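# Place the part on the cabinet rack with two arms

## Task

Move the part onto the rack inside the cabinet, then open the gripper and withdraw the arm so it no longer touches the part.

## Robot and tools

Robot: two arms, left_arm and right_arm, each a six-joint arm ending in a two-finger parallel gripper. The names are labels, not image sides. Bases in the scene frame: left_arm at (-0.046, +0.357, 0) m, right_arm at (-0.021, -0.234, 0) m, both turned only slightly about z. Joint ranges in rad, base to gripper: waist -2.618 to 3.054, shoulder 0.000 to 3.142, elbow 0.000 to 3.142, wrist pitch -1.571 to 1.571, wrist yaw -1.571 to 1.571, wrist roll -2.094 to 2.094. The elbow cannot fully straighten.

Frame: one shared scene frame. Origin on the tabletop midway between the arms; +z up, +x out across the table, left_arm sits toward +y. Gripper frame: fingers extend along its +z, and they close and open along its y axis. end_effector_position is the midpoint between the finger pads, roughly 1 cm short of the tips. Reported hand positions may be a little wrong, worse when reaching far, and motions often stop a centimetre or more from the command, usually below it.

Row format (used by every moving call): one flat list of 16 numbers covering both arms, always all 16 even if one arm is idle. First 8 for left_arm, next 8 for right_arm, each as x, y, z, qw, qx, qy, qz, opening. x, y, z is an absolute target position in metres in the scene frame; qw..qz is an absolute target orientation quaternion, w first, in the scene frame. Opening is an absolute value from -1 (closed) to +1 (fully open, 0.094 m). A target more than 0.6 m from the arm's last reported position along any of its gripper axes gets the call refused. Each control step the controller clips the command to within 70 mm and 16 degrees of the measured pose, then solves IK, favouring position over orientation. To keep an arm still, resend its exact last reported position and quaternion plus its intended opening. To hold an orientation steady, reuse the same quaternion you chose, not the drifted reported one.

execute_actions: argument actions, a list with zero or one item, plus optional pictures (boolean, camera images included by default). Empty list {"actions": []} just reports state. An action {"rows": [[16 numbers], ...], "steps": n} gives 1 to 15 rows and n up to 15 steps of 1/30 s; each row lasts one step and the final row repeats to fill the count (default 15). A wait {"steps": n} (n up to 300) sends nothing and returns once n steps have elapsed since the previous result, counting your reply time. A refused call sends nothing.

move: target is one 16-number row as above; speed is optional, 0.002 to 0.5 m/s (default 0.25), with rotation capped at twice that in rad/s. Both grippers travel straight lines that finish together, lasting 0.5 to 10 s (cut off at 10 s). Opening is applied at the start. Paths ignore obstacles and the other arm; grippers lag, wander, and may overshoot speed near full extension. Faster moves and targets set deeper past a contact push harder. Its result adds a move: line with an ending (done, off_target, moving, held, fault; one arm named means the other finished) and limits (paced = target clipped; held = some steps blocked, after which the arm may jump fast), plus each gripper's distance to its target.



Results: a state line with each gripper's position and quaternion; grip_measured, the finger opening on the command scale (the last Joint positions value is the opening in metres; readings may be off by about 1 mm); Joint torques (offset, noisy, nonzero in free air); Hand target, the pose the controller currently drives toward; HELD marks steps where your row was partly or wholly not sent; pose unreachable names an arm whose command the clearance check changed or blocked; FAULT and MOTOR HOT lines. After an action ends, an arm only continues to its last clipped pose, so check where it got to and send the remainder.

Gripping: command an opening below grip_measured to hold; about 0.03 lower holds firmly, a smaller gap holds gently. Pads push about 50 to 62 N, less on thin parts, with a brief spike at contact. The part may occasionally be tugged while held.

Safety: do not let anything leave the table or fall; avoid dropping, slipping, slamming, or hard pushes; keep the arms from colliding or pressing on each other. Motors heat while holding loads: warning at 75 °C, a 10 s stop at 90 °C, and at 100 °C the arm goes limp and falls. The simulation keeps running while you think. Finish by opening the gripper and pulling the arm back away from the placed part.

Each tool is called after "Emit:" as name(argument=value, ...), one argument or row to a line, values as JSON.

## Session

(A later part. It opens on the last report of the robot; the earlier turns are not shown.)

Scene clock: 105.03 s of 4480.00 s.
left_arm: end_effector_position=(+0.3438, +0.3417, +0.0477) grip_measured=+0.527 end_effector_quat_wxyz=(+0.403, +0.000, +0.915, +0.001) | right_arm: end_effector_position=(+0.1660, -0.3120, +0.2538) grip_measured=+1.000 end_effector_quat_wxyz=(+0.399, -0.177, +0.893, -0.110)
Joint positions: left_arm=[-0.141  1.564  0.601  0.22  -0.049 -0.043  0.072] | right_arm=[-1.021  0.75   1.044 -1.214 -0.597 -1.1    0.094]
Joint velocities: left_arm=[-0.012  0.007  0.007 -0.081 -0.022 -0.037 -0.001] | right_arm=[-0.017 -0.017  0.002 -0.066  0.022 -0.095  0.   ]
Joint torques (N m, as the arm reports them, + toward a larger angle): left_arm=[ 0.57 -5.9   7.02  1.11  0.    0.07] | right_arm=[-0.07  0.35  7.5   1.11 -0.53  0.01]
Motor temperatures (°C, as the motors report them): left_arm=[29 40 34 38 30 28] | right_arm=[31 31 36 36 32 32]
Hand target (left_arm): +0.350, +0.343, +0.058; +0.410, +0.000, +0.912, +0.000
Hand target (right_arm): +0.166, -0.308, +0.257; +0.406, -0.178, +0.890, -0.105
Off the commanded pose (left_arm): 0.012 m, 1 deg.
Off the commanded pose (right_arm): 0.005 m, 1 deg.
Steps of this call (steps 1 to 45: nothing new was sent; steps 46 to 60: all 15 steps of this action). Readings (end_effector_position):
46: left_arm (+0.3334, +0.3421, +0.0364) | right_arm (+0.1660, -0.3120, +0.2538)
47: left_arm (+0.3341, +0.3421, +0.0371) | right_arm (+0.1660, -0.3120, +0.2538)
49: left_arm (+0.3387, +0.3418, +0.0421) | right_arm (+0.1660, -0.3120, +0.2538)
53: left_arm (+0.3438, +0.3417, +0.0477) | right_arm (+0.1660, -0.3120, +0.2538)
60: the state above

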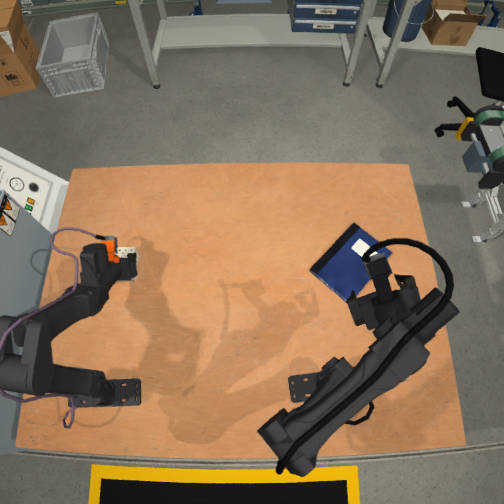

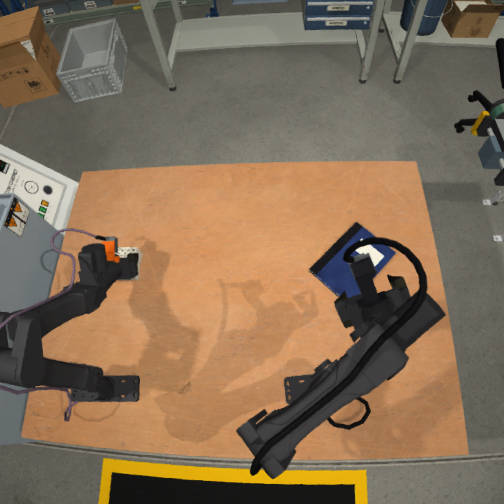

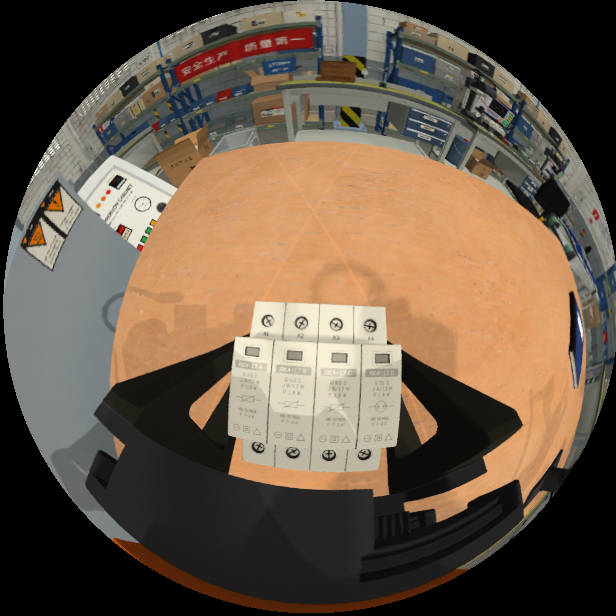

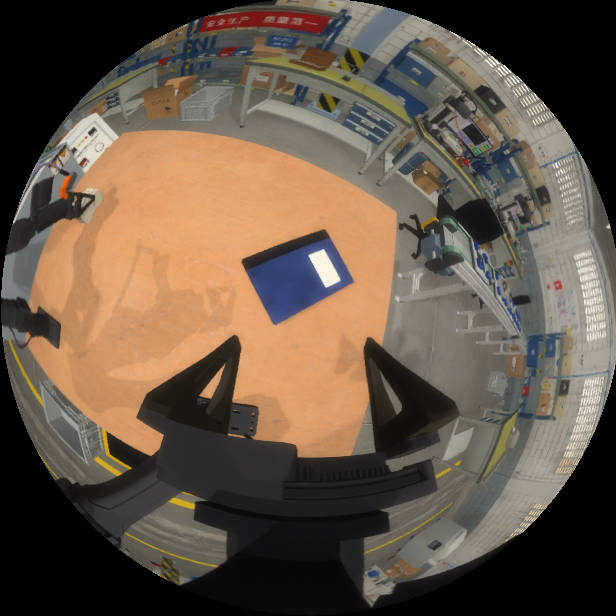

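Emit:
move(
  target=[0.30,0.40,0.33,0.395,-0.24,0.883,0.107,0.485,0.166,-0.308,0.257,0.406,-0.178,0.890,-0.105,1],
  speed=0.25,
)

Emit:
move(
  target=[0.02,0.62,0.40,0.285,-0.647,0.647,0.285,0.485,0.166,-0.308,0.257,0.406,-0.178,0.890,-0.105,1],
  speed=0.25,
)

Scene clock: 109.83 s of 4480.00 s.
left_arm: end_effector_position=(+0.2895, +0.3964, +0.2972) grip_measured=+0.527 end_effector_quat_wxyz=(+0.338, -0.226, +0.907, +0.108) | right_arm: end_effector_position=(+0.1659, -0.3121, +0.2538) grip_measured=+1.000 end_effector_quat_wxyz=(+0.399, -0.177, +0.893, -0.110)
Joint positions: left_arm=[-0.179  1.376  1.588 -1.17  -0.417 -0.457  0.072] | right_arm=[-1.021  0.75   1.044 -1.214 -0.597 -1.1    0.094]
Joint velocities: left_arm=[-0.002  0.007 -0.007  0.037  0.022 -0.007  0.   ] | right_arm=[-0.012 -0.002 -0.002  0.007 -0.037 -0.022  0.   ]
Joint torques (N m, as the arm reports them, + toward a larger angle): left_arm=[-0.76 -5.3   8.77  1.49 -0.61 -0.06] | right_arm=[-0.05  0.36  7.6   1.11 -0.54  0.01]
Motor temperatures (°C, as the motors report them): left_arm=[29 39 35 38 30 28] | right_arm=[31 31 36 36 32 32]
Hand target (left_arm): +0.295, +0.399, +0.330; +0.392, -0.241, +0.882, +0.105
Hand target (right_arm): +0.166, -0.308, +0.257; +0.406, -0.178, +0.890, -0.105
Off the commanded pose (left_arm): 0.035 m, 7 deg.
Off the commanded pose (right_arm): 0.005 m, 1 deg.
move: off_target (left_arm)

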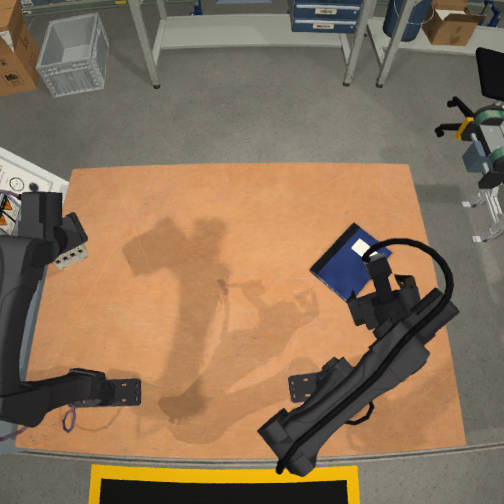

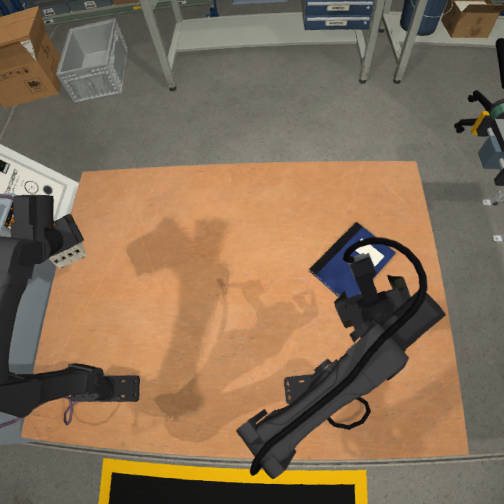

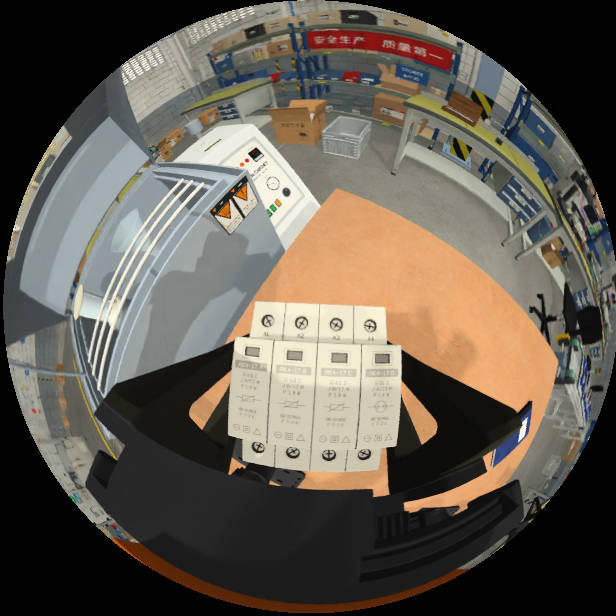

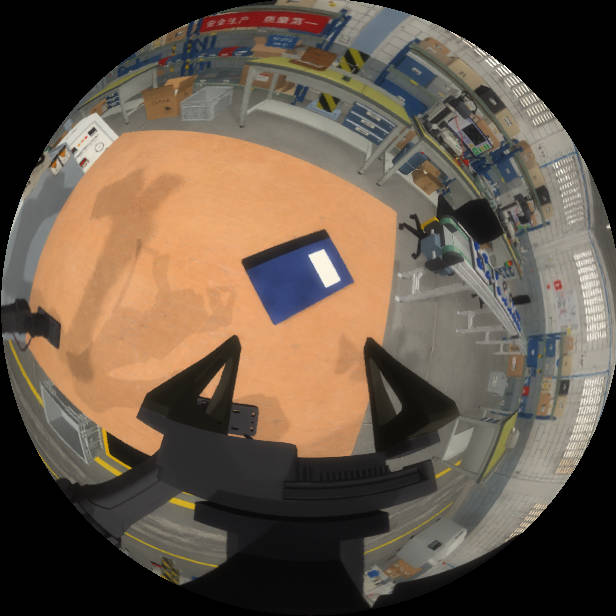

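Scene clock: 112.57 s of 4480.00 s.
left_arm: end_effector_position=(+0.0161, +0.6083, +0.3717) grip_measured=+0.527 end_effector_quat_wxyz=(+0.239, -0.653, +0.671, +0.259) | right_arm: end_effector_position=(+0.1659, -0.3121, +0.2538) grip_measured=+1.000 end_effector_quat_wxyz=(+0.399, -0.177, +0.893, -0.110)
Joint positions: left_arm=[ 1.032  1.265  1.883 -1.529 -0.316 -0.326  0.072] | right_arm=[-1.021  0.75   1.044 -1.214 -0.597 -1.1    0.094]
Joint velocities: left_arm=[-0.007 -0.002 -0.007 -0.022  0.007 -0.022  0.001] | right_arm=[-0.022 -0.007  0.002 -0.139  0.051  0.022  0.   ]
Joint torques (N m, as the arm reports them, + toward a larger angle): left_arm=[ 0.72 -2.31  7.62  1.78 -0.33  0.1 ] | right_arm=[-0.07  0.38  7.55  1.1  -0.53  0.02]
Motor temperatures (°C, as the motors report them): left_arm=[29 39 35 38 31 28] | right_arm=[31 31 36 36 32 32]
Hand target (left_arm): +0.015, +0.618, +0.400; -0.287, +0.646, -0.646, -0.287
Hand target (right_arm): +0.166, -0.308, +0.257; +0.406, -0.178, +0.890, -0.105
Off the commanded pose (left_arm): 0.031 m, 7 deg.
Off the commanded pose (right_arm): 0.005 m, 1 deg.
move: off_target (left_arm)

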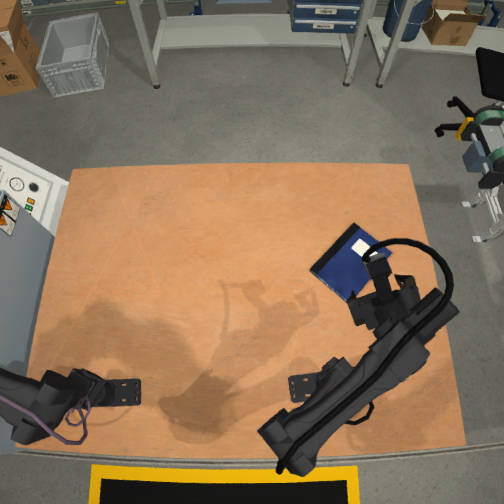

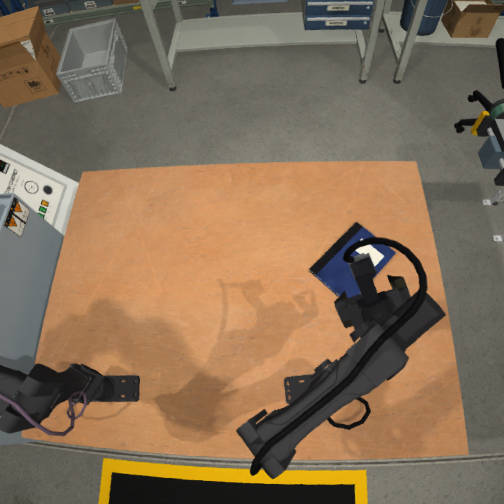

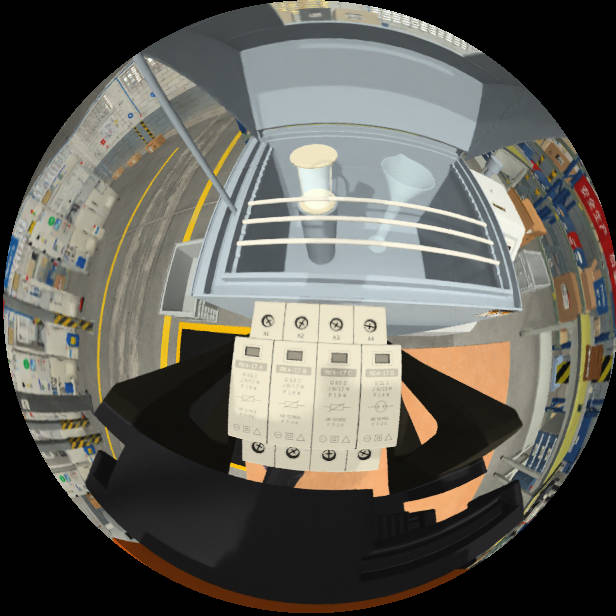

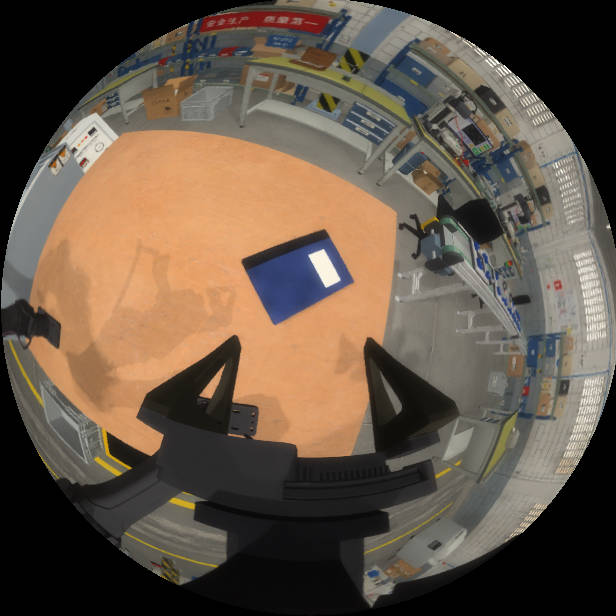

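Emit:
move(
  target=[0.22,0.68,0.41,0.340,-0.491,0.771,0.216,0.485,0.166,-0.308,0.257,0.406,-0.178,0.890,-0.105,1],
  speed=0.15,
)

Scene clock: 118.30 s of 4480.00 s.
left_arm: end_effector_position=(+0.2157, +0.6788, +0.3756) grip_measured=+0.527 end_effector_quat_wxyz=(+0.287, -0.501, +0.792, +0.199) | right_arm: end_effector_position=(+0.1659, -0.3121, +0.2538) grip_measured=+1.000 end_effector_quat_wxyz=(+0.399, -0.177, +0.893, -0.110)
Joint positions: left_arm=[ 0.701  1.881  2.527 -1.541 -0.253 -0.263  0.072] | right_arm=[-1.021  0.75   1.044 -1.214 -0.597 -1.1    0.094]
Joint velocities: left_arm=[-0.007  0.002  0.017  0.007 -0.022 -0.007 -0.   ] | right_arm=[-0.017 -0.007  0.012 -0.022 -0.007  0.007  0.   ]
Joint torques (N m, as the arm reports them, + toward a larger angle): left_arm=[-0.51 -8.18  7.6   1.63 -0.24  0.09] | right_arm=[-0.1   0.34  7.54  1.11 -0.53 -0.01]
Motor temperatures (°C, as the motors report them): left_arm=[29 38 36 40 31 28] | right_arm=[31 31 36 36 32 32]
Hand target (left_arm): +0.218, +0.680, +0.408; +0.340, -0.492, +0.772, +0.216
Hand target (right_arm): +0.166, -0.308, +0.257; +0.406, -0.178, +0.890, -0.105
Off the commanded pose (left_arm): 0.035 m, 7 deg.
Off the commanded pose (right_arm): 0.005 m, 1 deg.
After step 90, 0.57 s passed at rest.
move: off_target (left_arm)

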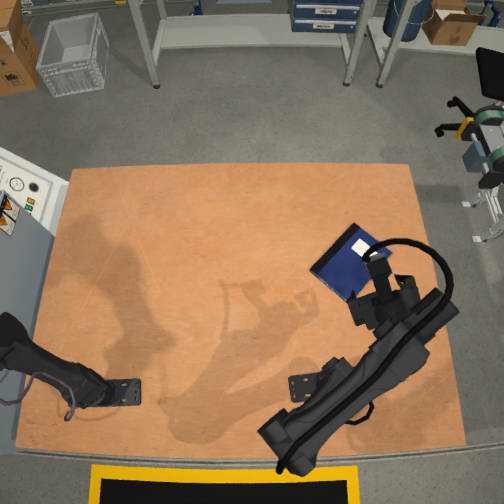

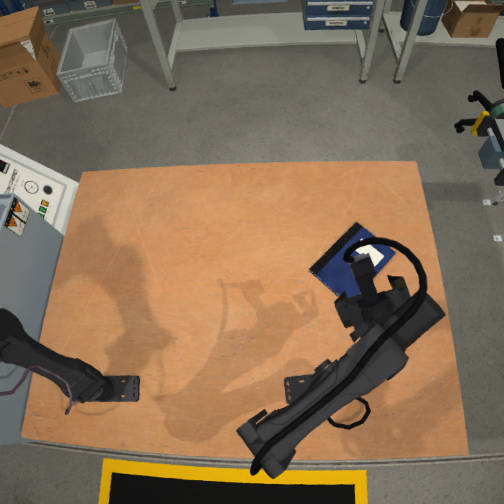

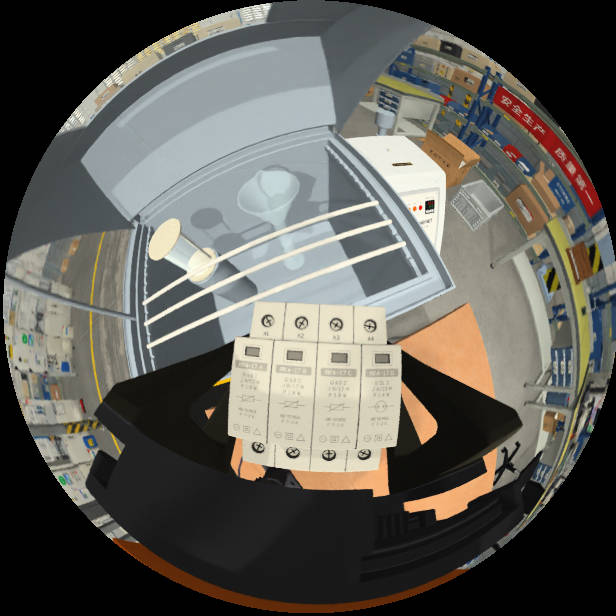

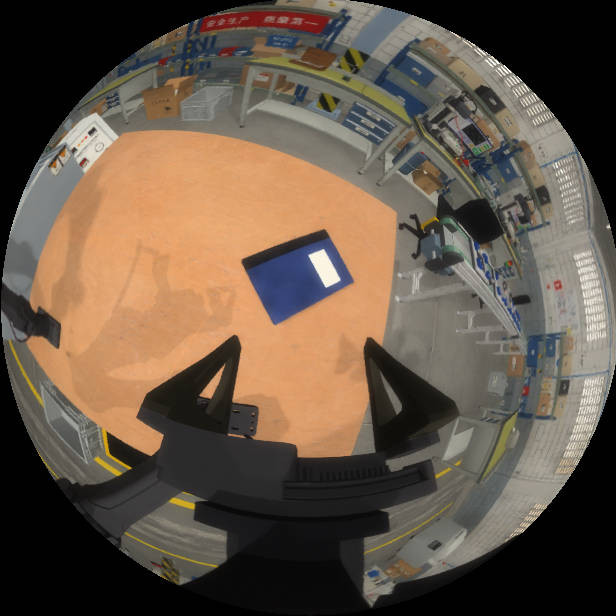

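Emit:
move(
  target=[-0.05,0.70,0.41,0.285,-0.647,0.647,0.285,0.485,0.166,-0.308,0.257,0.406,-0.178,0.890,-0.105,1],
  speed=0.2,
)

Scene clock: 129.33 s of 4480.00 s.
left_arm: end_effector_position=(-0.0517, +0.6904, +0.3778) grip_measured=+0.527 end_effector_quat_wxyz=(-0.236, +0.668, -0.664, -0.240) | right_arm: end_effector_position=(+0.1659, -0.3121, +0.2538) grip_measured=+1.000 end_effector_quat_wxyz=(+0.399, -0.177, +0.893, -0.110)
Joint positions: left_arm=[ 1.51   1.523  2.122 -1.484  0.002  0.009  0.072] | right_arm=[-1.021  0.75   1.044 -1.214 -0.597 -1.1    0.094]
Joint velocities: left_arm=[ 0.022 -0.022 -0.002  0.007 -0.022 -0.037 -0.   ] | right_arm=[ 0.002 -0.012  0.007  0.022  0.022 -0.022  0.   ]
Joint torques (N m, as the arm reports them, + toward a larger angle): left_arm=[ 0.52 -6.69  6.14  1.99  0.05  0.09] | right_arm=[-0.09  0.35  7.52  1.11 -0.52  0.01]
Motor temperatures (°C, as the motors report them): left_arm=[29 39 36 41 31 28] | right_arm=[31 31 36 36 32 32]
Hand target (left_arm): -0.052, +0.695, +0.412; -0.284, +0.646, -0.648, -0.288
Hand target (right_arm): +0.166, -0.308, +0.257; +0.406, -0.178, +0.890, -0.105
Off the commanded pose (left_arm): 0.034 m, 8 deg.
Off the commanded pose (right_arm): 0.005 m, 1 deg.
After step 90, 6.07 s passed at rest.
move: off_target (left_arm)

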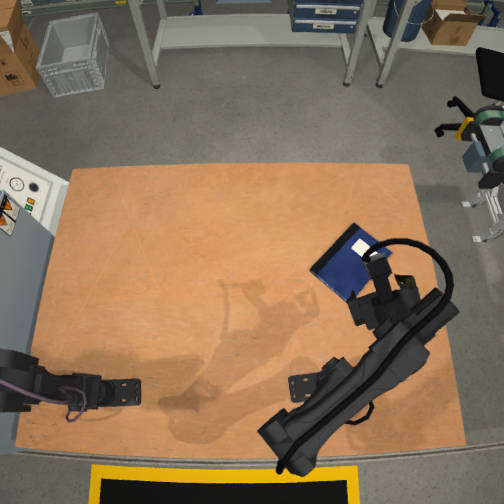

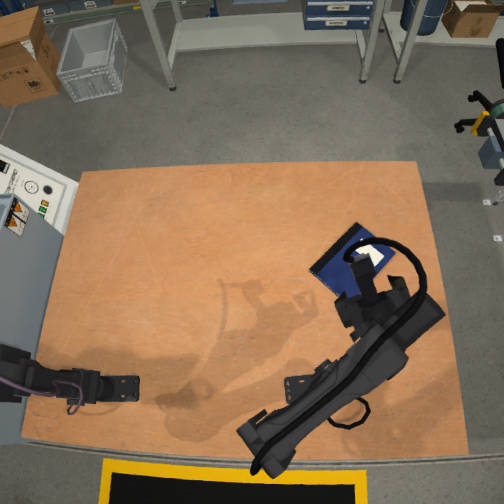

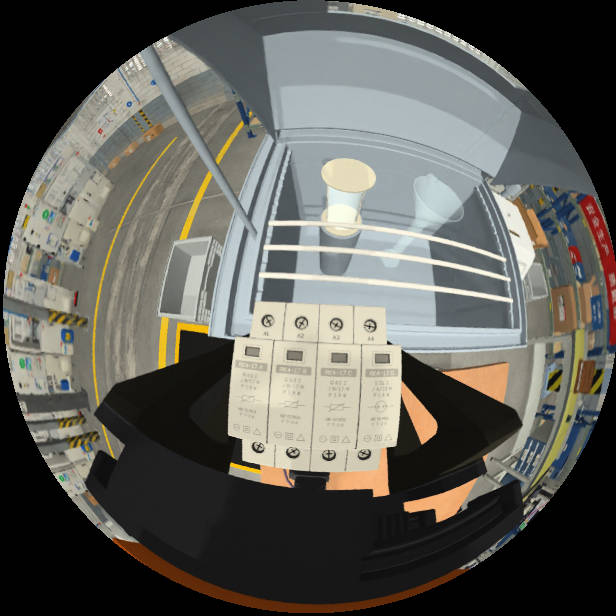

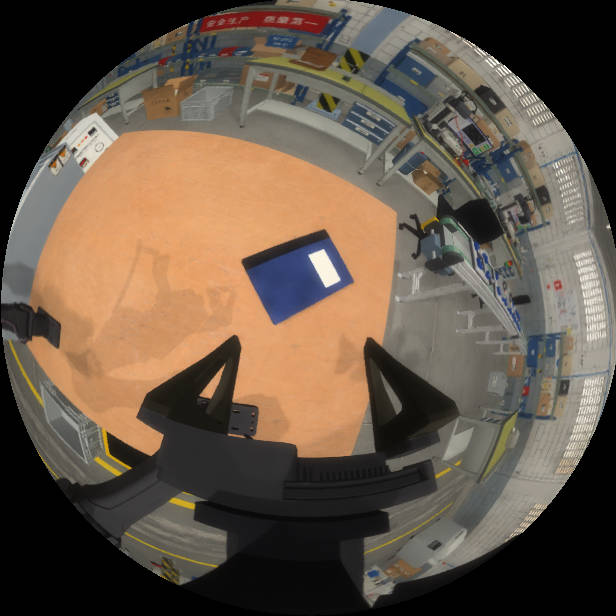

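Emit:
move(
  target=[-0.075,0.78,0.40,0.285,-0.647,0.647,0.285,0.485,0.166,-0.308,0.257,0.406,-0.178,0.890,-0.105,1],
  speed=0.1,
)

Scene clock: 133.90 s of 4480.00 s.
left_arm: end_effector_position=(-0.0741, +0.7678, +0.3568) grip_measured=+0.527 end_effector_quat_wxyz=(-0.234, +0.671, -0.664, -0.231) | right_arm: end_effector_position=(+0.1659, -0.3121, +0.2538) grip_measured=+1.000 end_effector_quat_wxyz=(+0.399, -0.177, +0.893, -0.110)
Joint positions: left_arm=[ 1.585  1.788  2.317 -1.433  0.057  0.06   0.072] | right_arm=[-1.021  0.75   1.044 -1.214 -0.597 -1.1    0.094]
Joint velocities: left_arm=[ 0.007 -0.002  0.007  0.007  0.022  0.007 -0.001] | right_arm=[-0.002 -0.017 -0.007  0.081  0.007  0.007  0.   ]
Joint torques (N m, as the arm reports them, + toward a larger angle): left_arm=[ 0.68 -8.31  8.39  1.9   0.1   0.1 ] | right_arm=[-0.06  0.37  7.55  1.1  -0.53  0.02]
Motor temperatures (°C, as the motors report them): left_arm=[29 39 36 42 31 28] | right_arm=[31 31 36 36 32 32]
Hand target (left_arm): -0.076, +0.775, +0.399; -0.284, +0.647, -0.648, -0.286
Hand target (right_arm): +0.166, -0.308, +0.257; +0.406, -0.178, +0.890, -0.105
Off the commanded pose (left_arm): 0.045 m, 9 deg.
Off the commanded pose (right_arm): 0.005 m, 1 deg.
After step 90, 0.20 s passed at rest.
move: off_target (left_arm)

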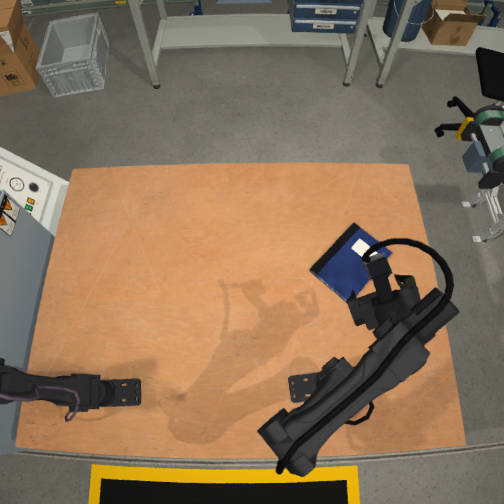

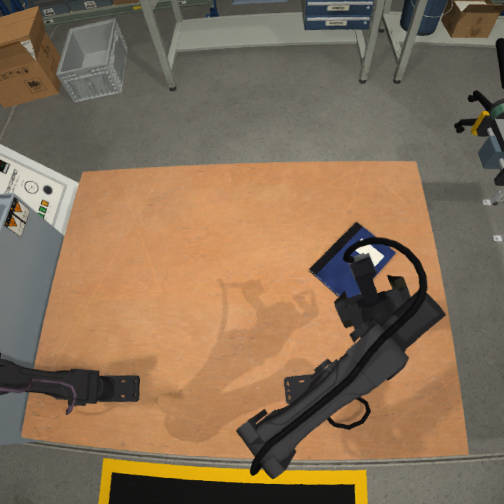

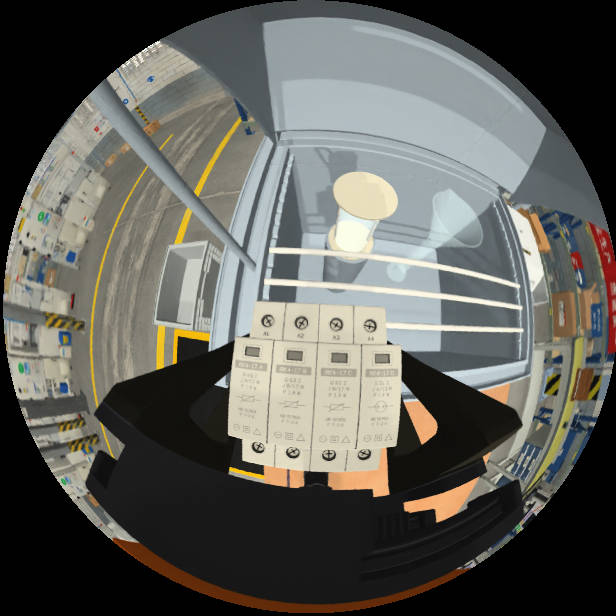

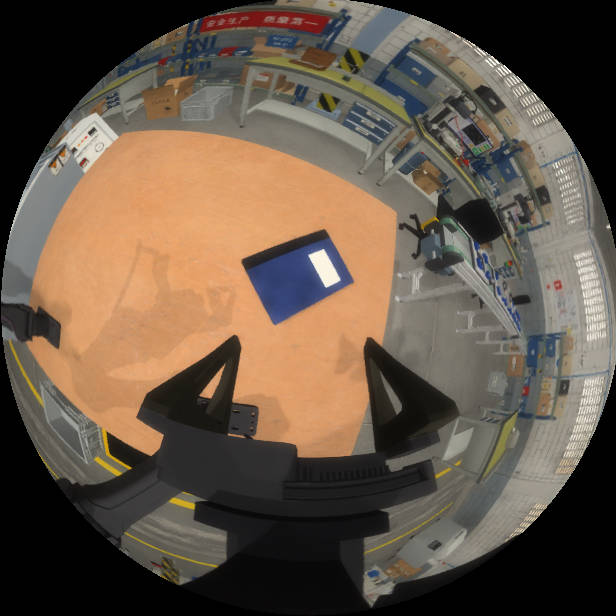

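Emit:
move(
  target=[-0.04,0.855,0.385,0.335,-0.623,0.623,0.335,0.485,0.166,-0.308,0.257,0.406,-0.178,0.890,-0.105,1],
  speed=0.08,
)

Scene clock: 138.80 s of 4480.00 s.
left_arm: end_effector_position=(-0.0437, +0.8416, +0.3458) grip_measured=+0.527 end_effector_quat_wxyz=(-0.287, +0.643, -0.649, -0.287) | right_arm: end_effector_position=(+0.1659, -0.3121, +0.2538) grip_measured=+1.000 end_effector_quat_wxyz=(+0.399, -0.177, +0.893, -0.110)
Joint positions: left_arm=[ 1.486  1.837  2.18  -1.078 -0.004  0.002  0.072] | right_arm=[-1.021  0.75   1.044 -1.214 -0.597 -1.1    0.094]
Joint velocities: left_arm=[ 0.012 -0.017  0.007 -0.081  0.022  0.022 -0.001] | right_arm=[ 0.002 -0.002  0.012 -0.037 -0.051  0.007  0.   ]
Joint torques (N m, as the arm reports them, + toward a larger angle): left_arm=[-0.7  -9.34  6.85  2.28 -0.13 -0.06] | right_arm=[-0.07  0.38  7.49  1.11 -0.53  0.01]
Motor temperatures (°C, as the motors report them): left_arm=[29 39 36 43 30 28] | right_arm=[31 31 36 36 32 32]
Hand target (left_arm): -0.041, +0.851, +0.386; -0.334, +0.623, -0.624, -0.334
Hand target (right_arm): +0.166, -0.308, +0.257; +0.406, -0.178, +0.890, -0.105
Off the commanded pose (left_arm): 0.042 m, 9 deg.
Off the commanded pose (right_arm): 0.005 m, 1 deg.
move: off_target (left_arm)

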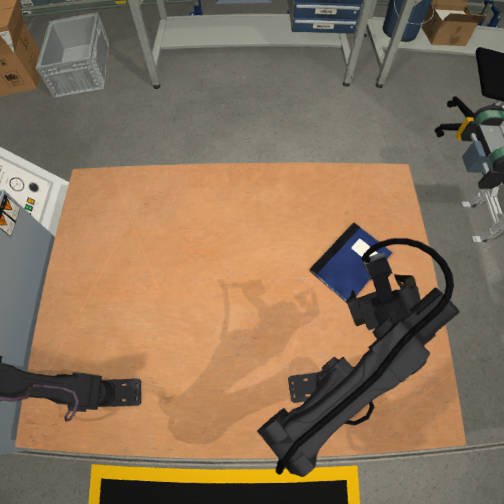

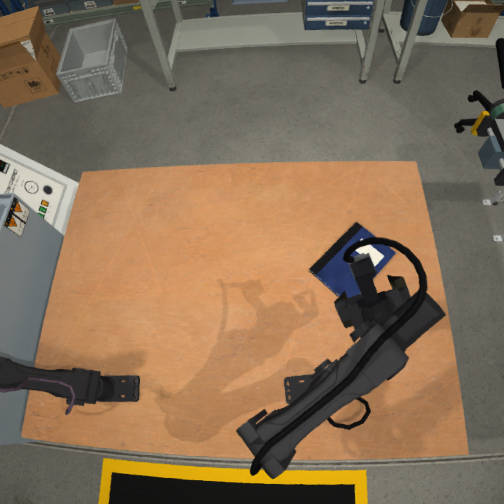

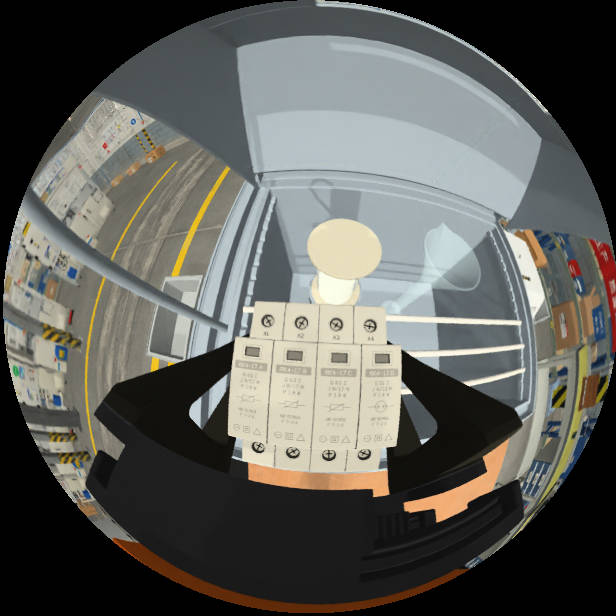

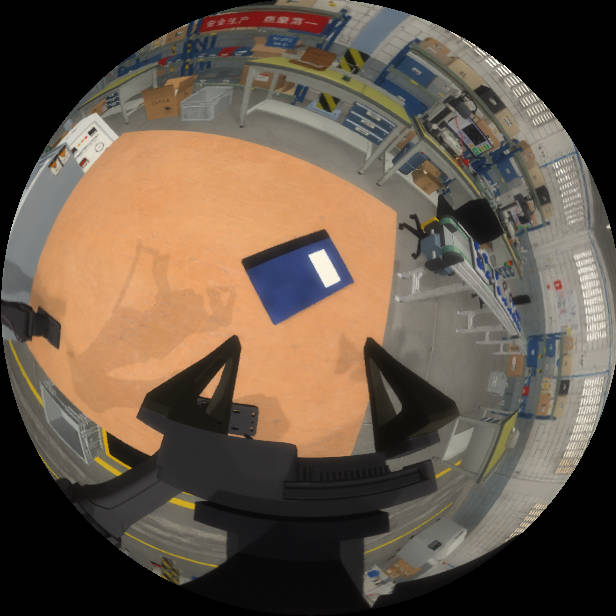

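Emit:
move(
  target=[-0.045,0.848,0.35,0.335,-0.623,0.623,0.335,0.485,0.166,-0.308,0.257,0.406,-0.178,0.890,-0.105,1],
  speed=0.04,
)

Scene clock: 143.17 s of 4480.00 s.
left_arm: end_effector_position=(-0.0438, +0.8369, +0.2948) grip_measured=+0.527 end_effector_quat_wxyz=(-0.274, +0.649, -0.654, -0.275) | right_arm: end_effector_position=(+0.1659, -0.3121, +0.2538) grip_measured=+1.000 end_effector_quat_wxyz=(+0.399, -0.177, +0.893, -0.110)
Joint positions: left_arm=[ 1.486  1.745  1.868 -0.895 -0.004  0.002  0.072] | right_arm=[-1.021  0.75   1.044 -1.214 -0.596 -1.1    0.094]
Joint velocities: left_arm=[ 0.002 -0.012 -0.022  0.022 -0.022 -0.022 -0.001] | right_arm=[ 0.017 -0.017 -0.007 -0.037  0.007  0.051  0.   ]
Joint torques (N m, as the arm reports them, + toward a larger angle): left_arm=[  0.16 -11.45   7.43   2.2   -0.05  -0.01] | right_arm=[-0.04  0.34  7.56  1.11 -0.5   0.01]
Motor temperatures (°C, as the motors report them): left_arm=[29 40 36 44 30 28] | right_arm=[31 31 36 36 32 32]
Hand target (left_arm): -0.045, +0.842, +0.351; -0.333, +0.623, -0.624, -0.334
Hand target (right_arm): +0.166, -0.308, +0.257; +0.406, -0.178, +0.890, -0.105
Off the commanded pose (left_arm): 0.056 m, 11 deg.
Off the commanded pose (right_arm): 0.005 m, 1 deg.
move: off_target (left_arm)

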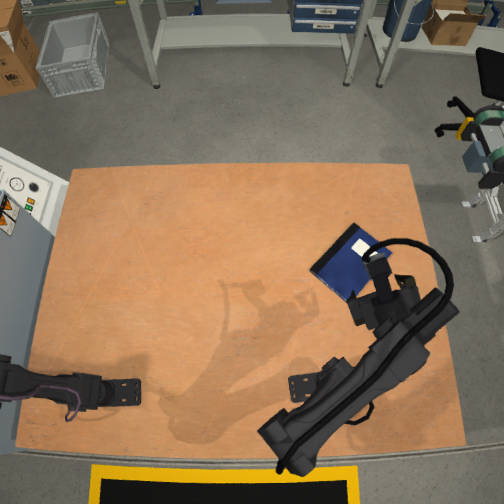

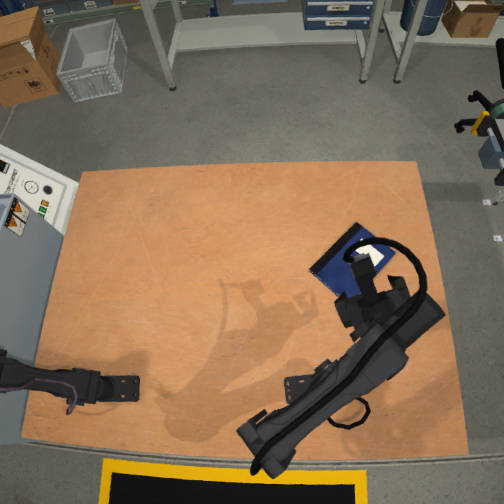

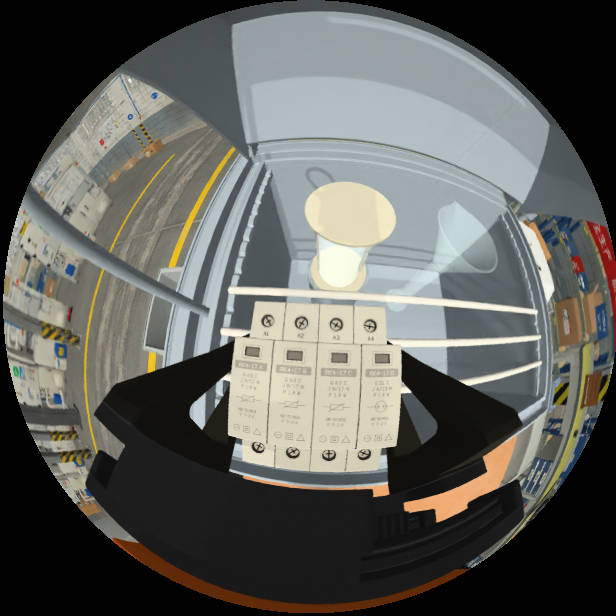

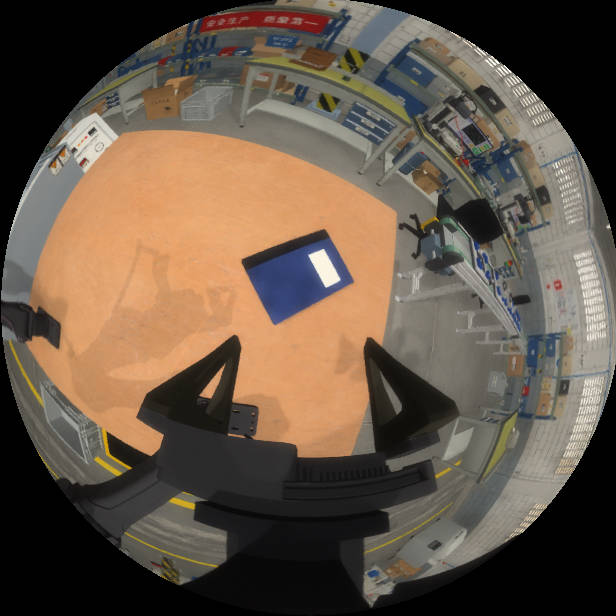

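Emit:
move(
  target=[-0.03,0.848,0.332,0.35,-0.614,0.614,0.35,0.485,0.166,-0.308,0.257,0.406,-0.178,0.890,-0.105,1],
  speed=0.02,
)

Scene clock: 150.90 s of 4480.00 s.
left_arm: end_effector_position=(-0.0333, +0.8363, +0.2754) grip_measured=+0.527 end_effector_quat_wxyz=(+0.289, -0.641, +0.648, +0.293) | right_arm: end_effector_position=(+0.1659, -0.3121, +0.2538) grip_measured=+1.000 end_effector_quat_wxyz=(+0.399, -0.177, +0.893, -0.110)
Joint positions: left_arm=[ 1.455  1.675  1.67  -0.717 -0.03  -0.015  0.072] | right_arm=[-1.021  0.75   1.044 -1.214 -0.597 -1.1    0.094]
Joint velocities: left_arm=[ 0.017  0.002  0.012 -0.007  0.022 -0.037 -0.002] | right_arm=[-0.017  0.007 -0.002 -0.037 -0.081 -0.007  0.   ]
Joint torques (N m, as the arm reports them, + toward a larger angle): left_arm=[ -0.75 -11.07   7.76   2.31  -0.14  -0.05] | right_arm=[-0.1   0.4   7.57  1.1  -0.53  0.01]
Motor temperatures (°C, as the motors report them): left_arm=[29 42 36 45 30 28] | right_arm=[31 31 36 37 32 32]
Hand target (left_arm): -0.030, +0.842, +0.333; -0.349, +0.615, -0.615, -0.349
Hand target (right_arm): +0.166, -0.308, +0.257; +0.406, -0.178, +0.890, -0.105
Off the commanded pose (left_arm): 0.058 m, 11 deg.
Off the commanded pose (right_arm): 0.005 m, 1 deg.
move: off_target (left_arm)

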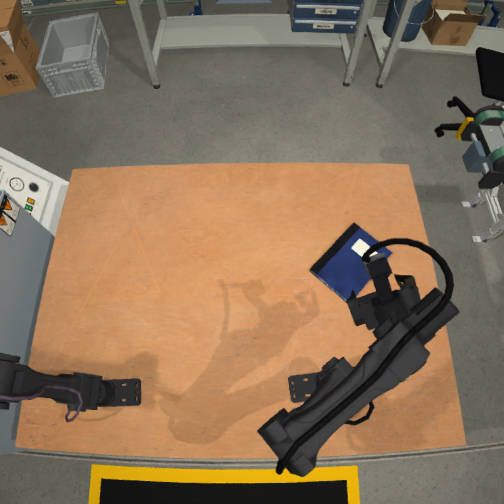

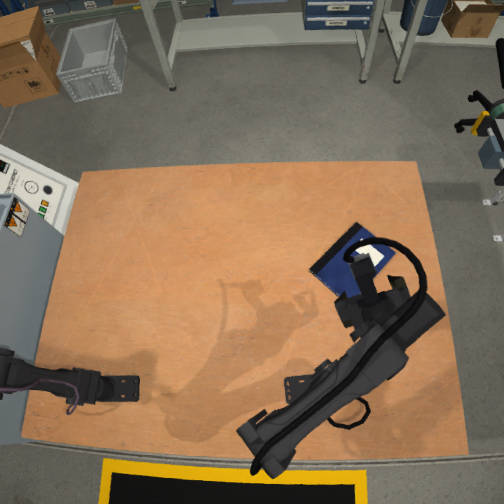

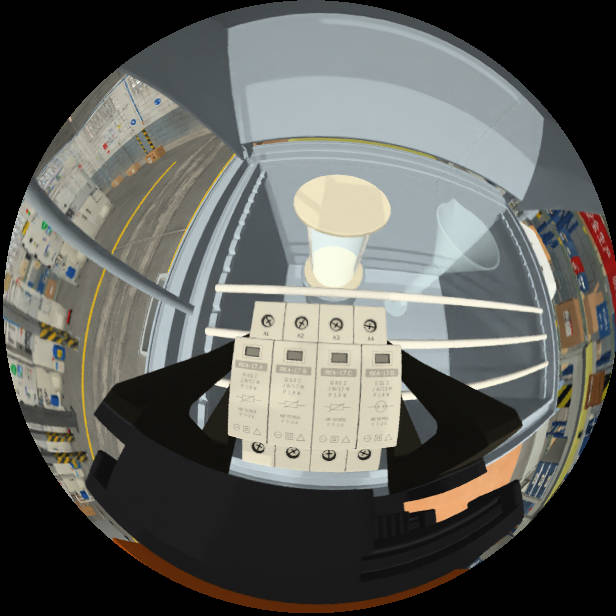

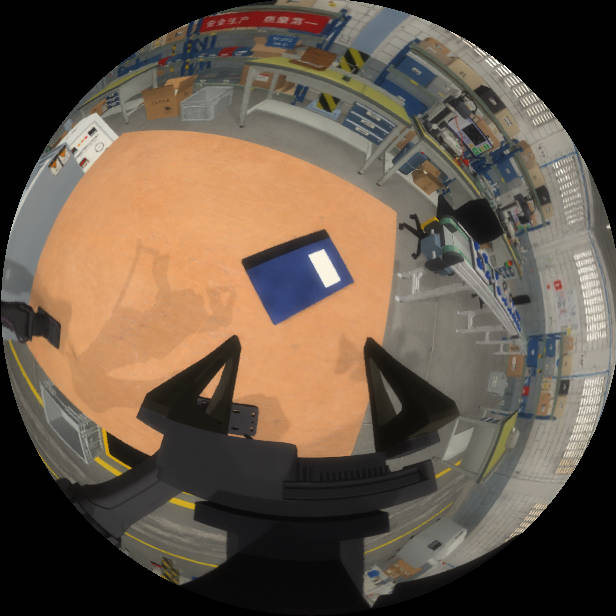

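Emit:
move(
  target=[-0.03,0.868,0.336,0.35,-0.614,0.614,0.35,0.485,0.166,-0.308,0.257,0.406,-0.178,0.890,-0.105,1],
  speed=0.02,
)

Scene clock: 158.57 s of 4480.00 s.
left_arm: end_effector_position=(-0.0331, +0.8472, +0.2779) grip_measured=+0.527 end_effector_quat_wxyz=(+0.290, -0.641, +0.648, +0.293) | right_arm: end_effector_position=(+0.1659, -0.3121, +0.2538) grip_measured=+1.000 end_effector_quat_wxyz=(+0.399, -0.177, +0.893, -0.110)
Joint positions: left_arm=[ 1.455  1.719  1.729 -0.73  -0.031 -0.015  0.072] | right_arm=[-1.021  0.75   1.044 -1.214 -0.597 -1.1    0.094]
Joint velocities: left_arm=[-0.007 -0.007 -0.002 -0.037 -0.022  0.022 -0.   ] | right_arm=[ 0.002 -0.002 -0.012 -0.037 -0.007 -0.095  0.   ]
Joint torques (N m, as the arm reports them, + toward a larger angle): left_arm=[-0.52 -9.4   9.99  2.28 -0.13 -0.04] | right_arm=[-0.08  0.36  7.52  1.11 -0.52  0.01]
Motor temperatures (°C, as the motors report them): left_arm=[29 43 37 46 30 28] | right_arm=[31 31 36 37 32 32]
Hand target (left_arm): -0.031, +0.860, +0.337; -0.350, +0.614, -0.615, -0.350
Hand target (right_arm): +0.166, -0.308, +0.257; +0.406, -0.178, +0.890, -0.105
Off the commanded pose (left_arm): 0.062 m, 11 deg.
Off the commanded pose (right_arm): 0.005 m, 1 deg.
move: off_target (left_arm)

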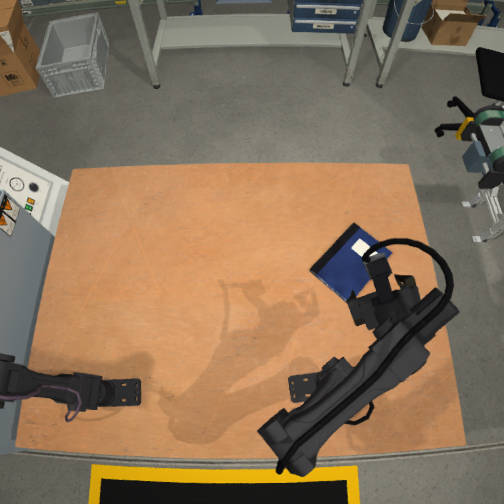

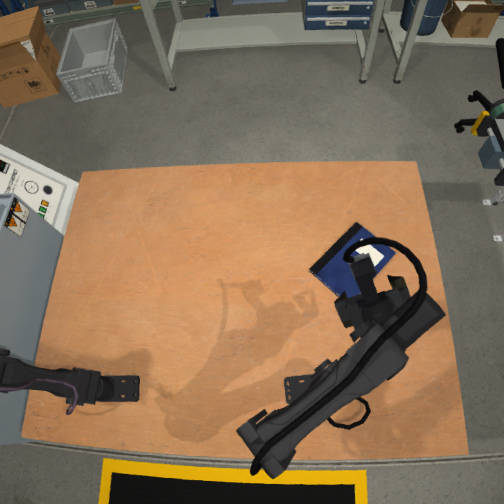

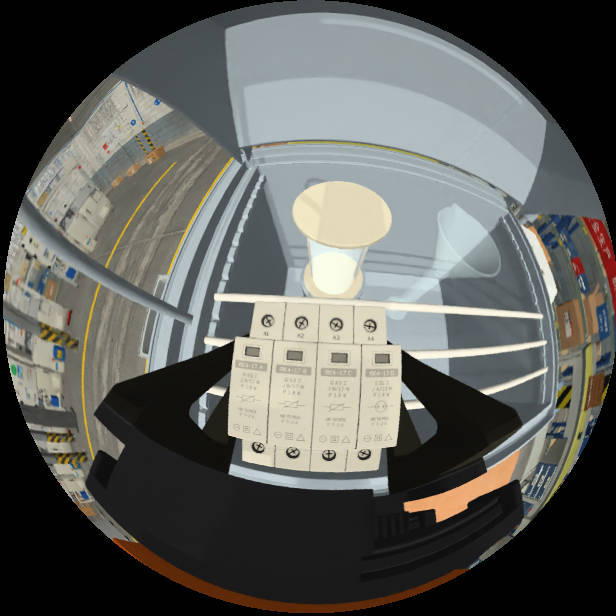

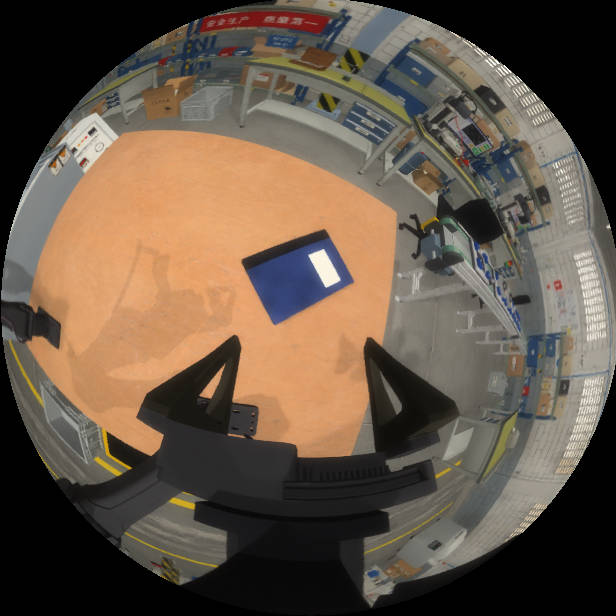

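Emit:
move(
  target=[-0.03,0.875,0.322,0.35,-0.614,0.614,0.35,0.485,0.166,-0.308,0.257,0.406,-0.178,0.890,-0.105,1],
  speed=0.015,
)

Scene clock: 166.23 s of 4480.00 s.
left_arm: end_effector_position=(-0.0326, +0.8567, +0.2580) grip_measured=+0.527 end_effector_quat_wxyz=(-0.286, +0.643, -0.649, -0.289) | right_arm: end_effector_position=(+0.1659, -0.3121, +0.2538) grip_measured=+1.000 end_effector_quat_wxyz=(+0.399, -0.177, +0.893, -0.110)
Joint positions: left_arm=[ 1.455  1.751  1.694 -0.678 -0.03  -0.016  0.072] | right_arm=[-1.021  0.75   1.044 -1.214 -0.596 -1.1    0.094]
Joint velocities: left_arm=[ 0.012  0.002  0.007 -0.007 -0.022 -0.022 -0.001] | right_arm=[ 0.012 -0.012 -0.002 -0.095  0.007 -0.007  0.   ]
Joint torques (N m, as the arm reports them, + toward a larger angle): left_arm=[ -0.47 -11.14   9.33   2.27  -0.13  -0.03] | right_arm=[-0.02  0.36  7.53  1.11 -0.53  0.01]
Motor temperatures (°C, as the motors report them): left_arm=[29 44 38 47 30 28] | right_arm=[31 31 36 37 32 32]
Hand target (left_arm): -0.031, +0.867, +0.323; -0.350, +0.615, -0.615, -0.349
Hand target (right_arm): +0.166, -0.308, +0.257; +0.406, -0.178, +0.890, -0.105
Off the commanded pose (left_arm): 0.067 m, 11 deg.
Off the commanded pose (right_arm): 0.005 m, 1 deg.
move: off_target (left_arm)

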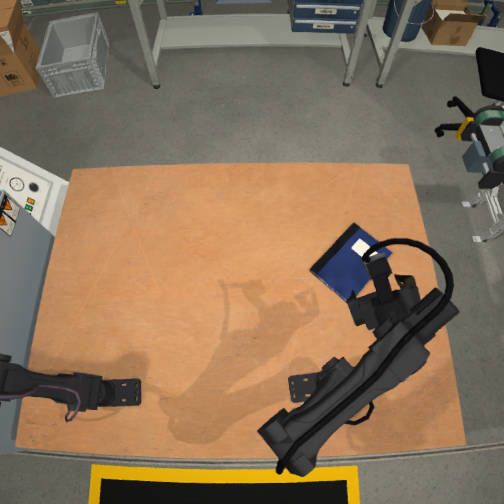

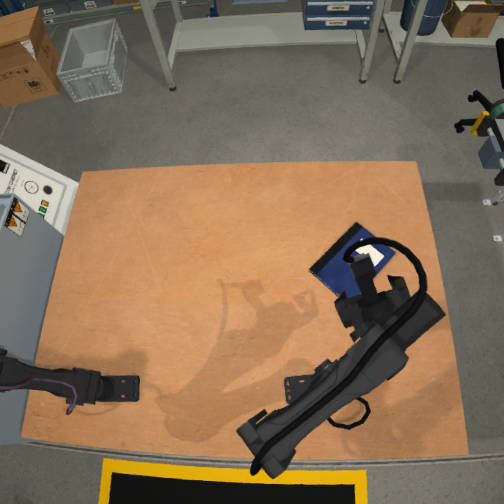

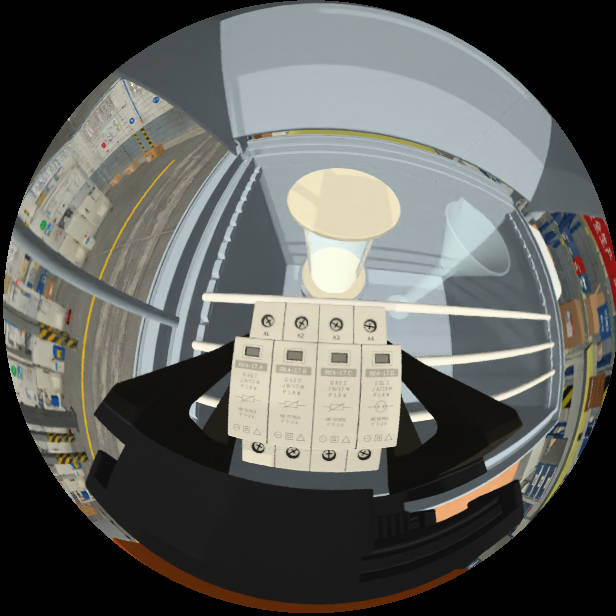

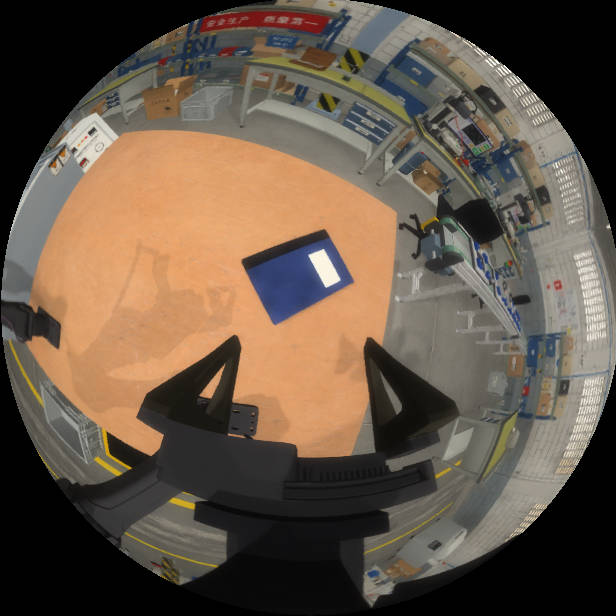

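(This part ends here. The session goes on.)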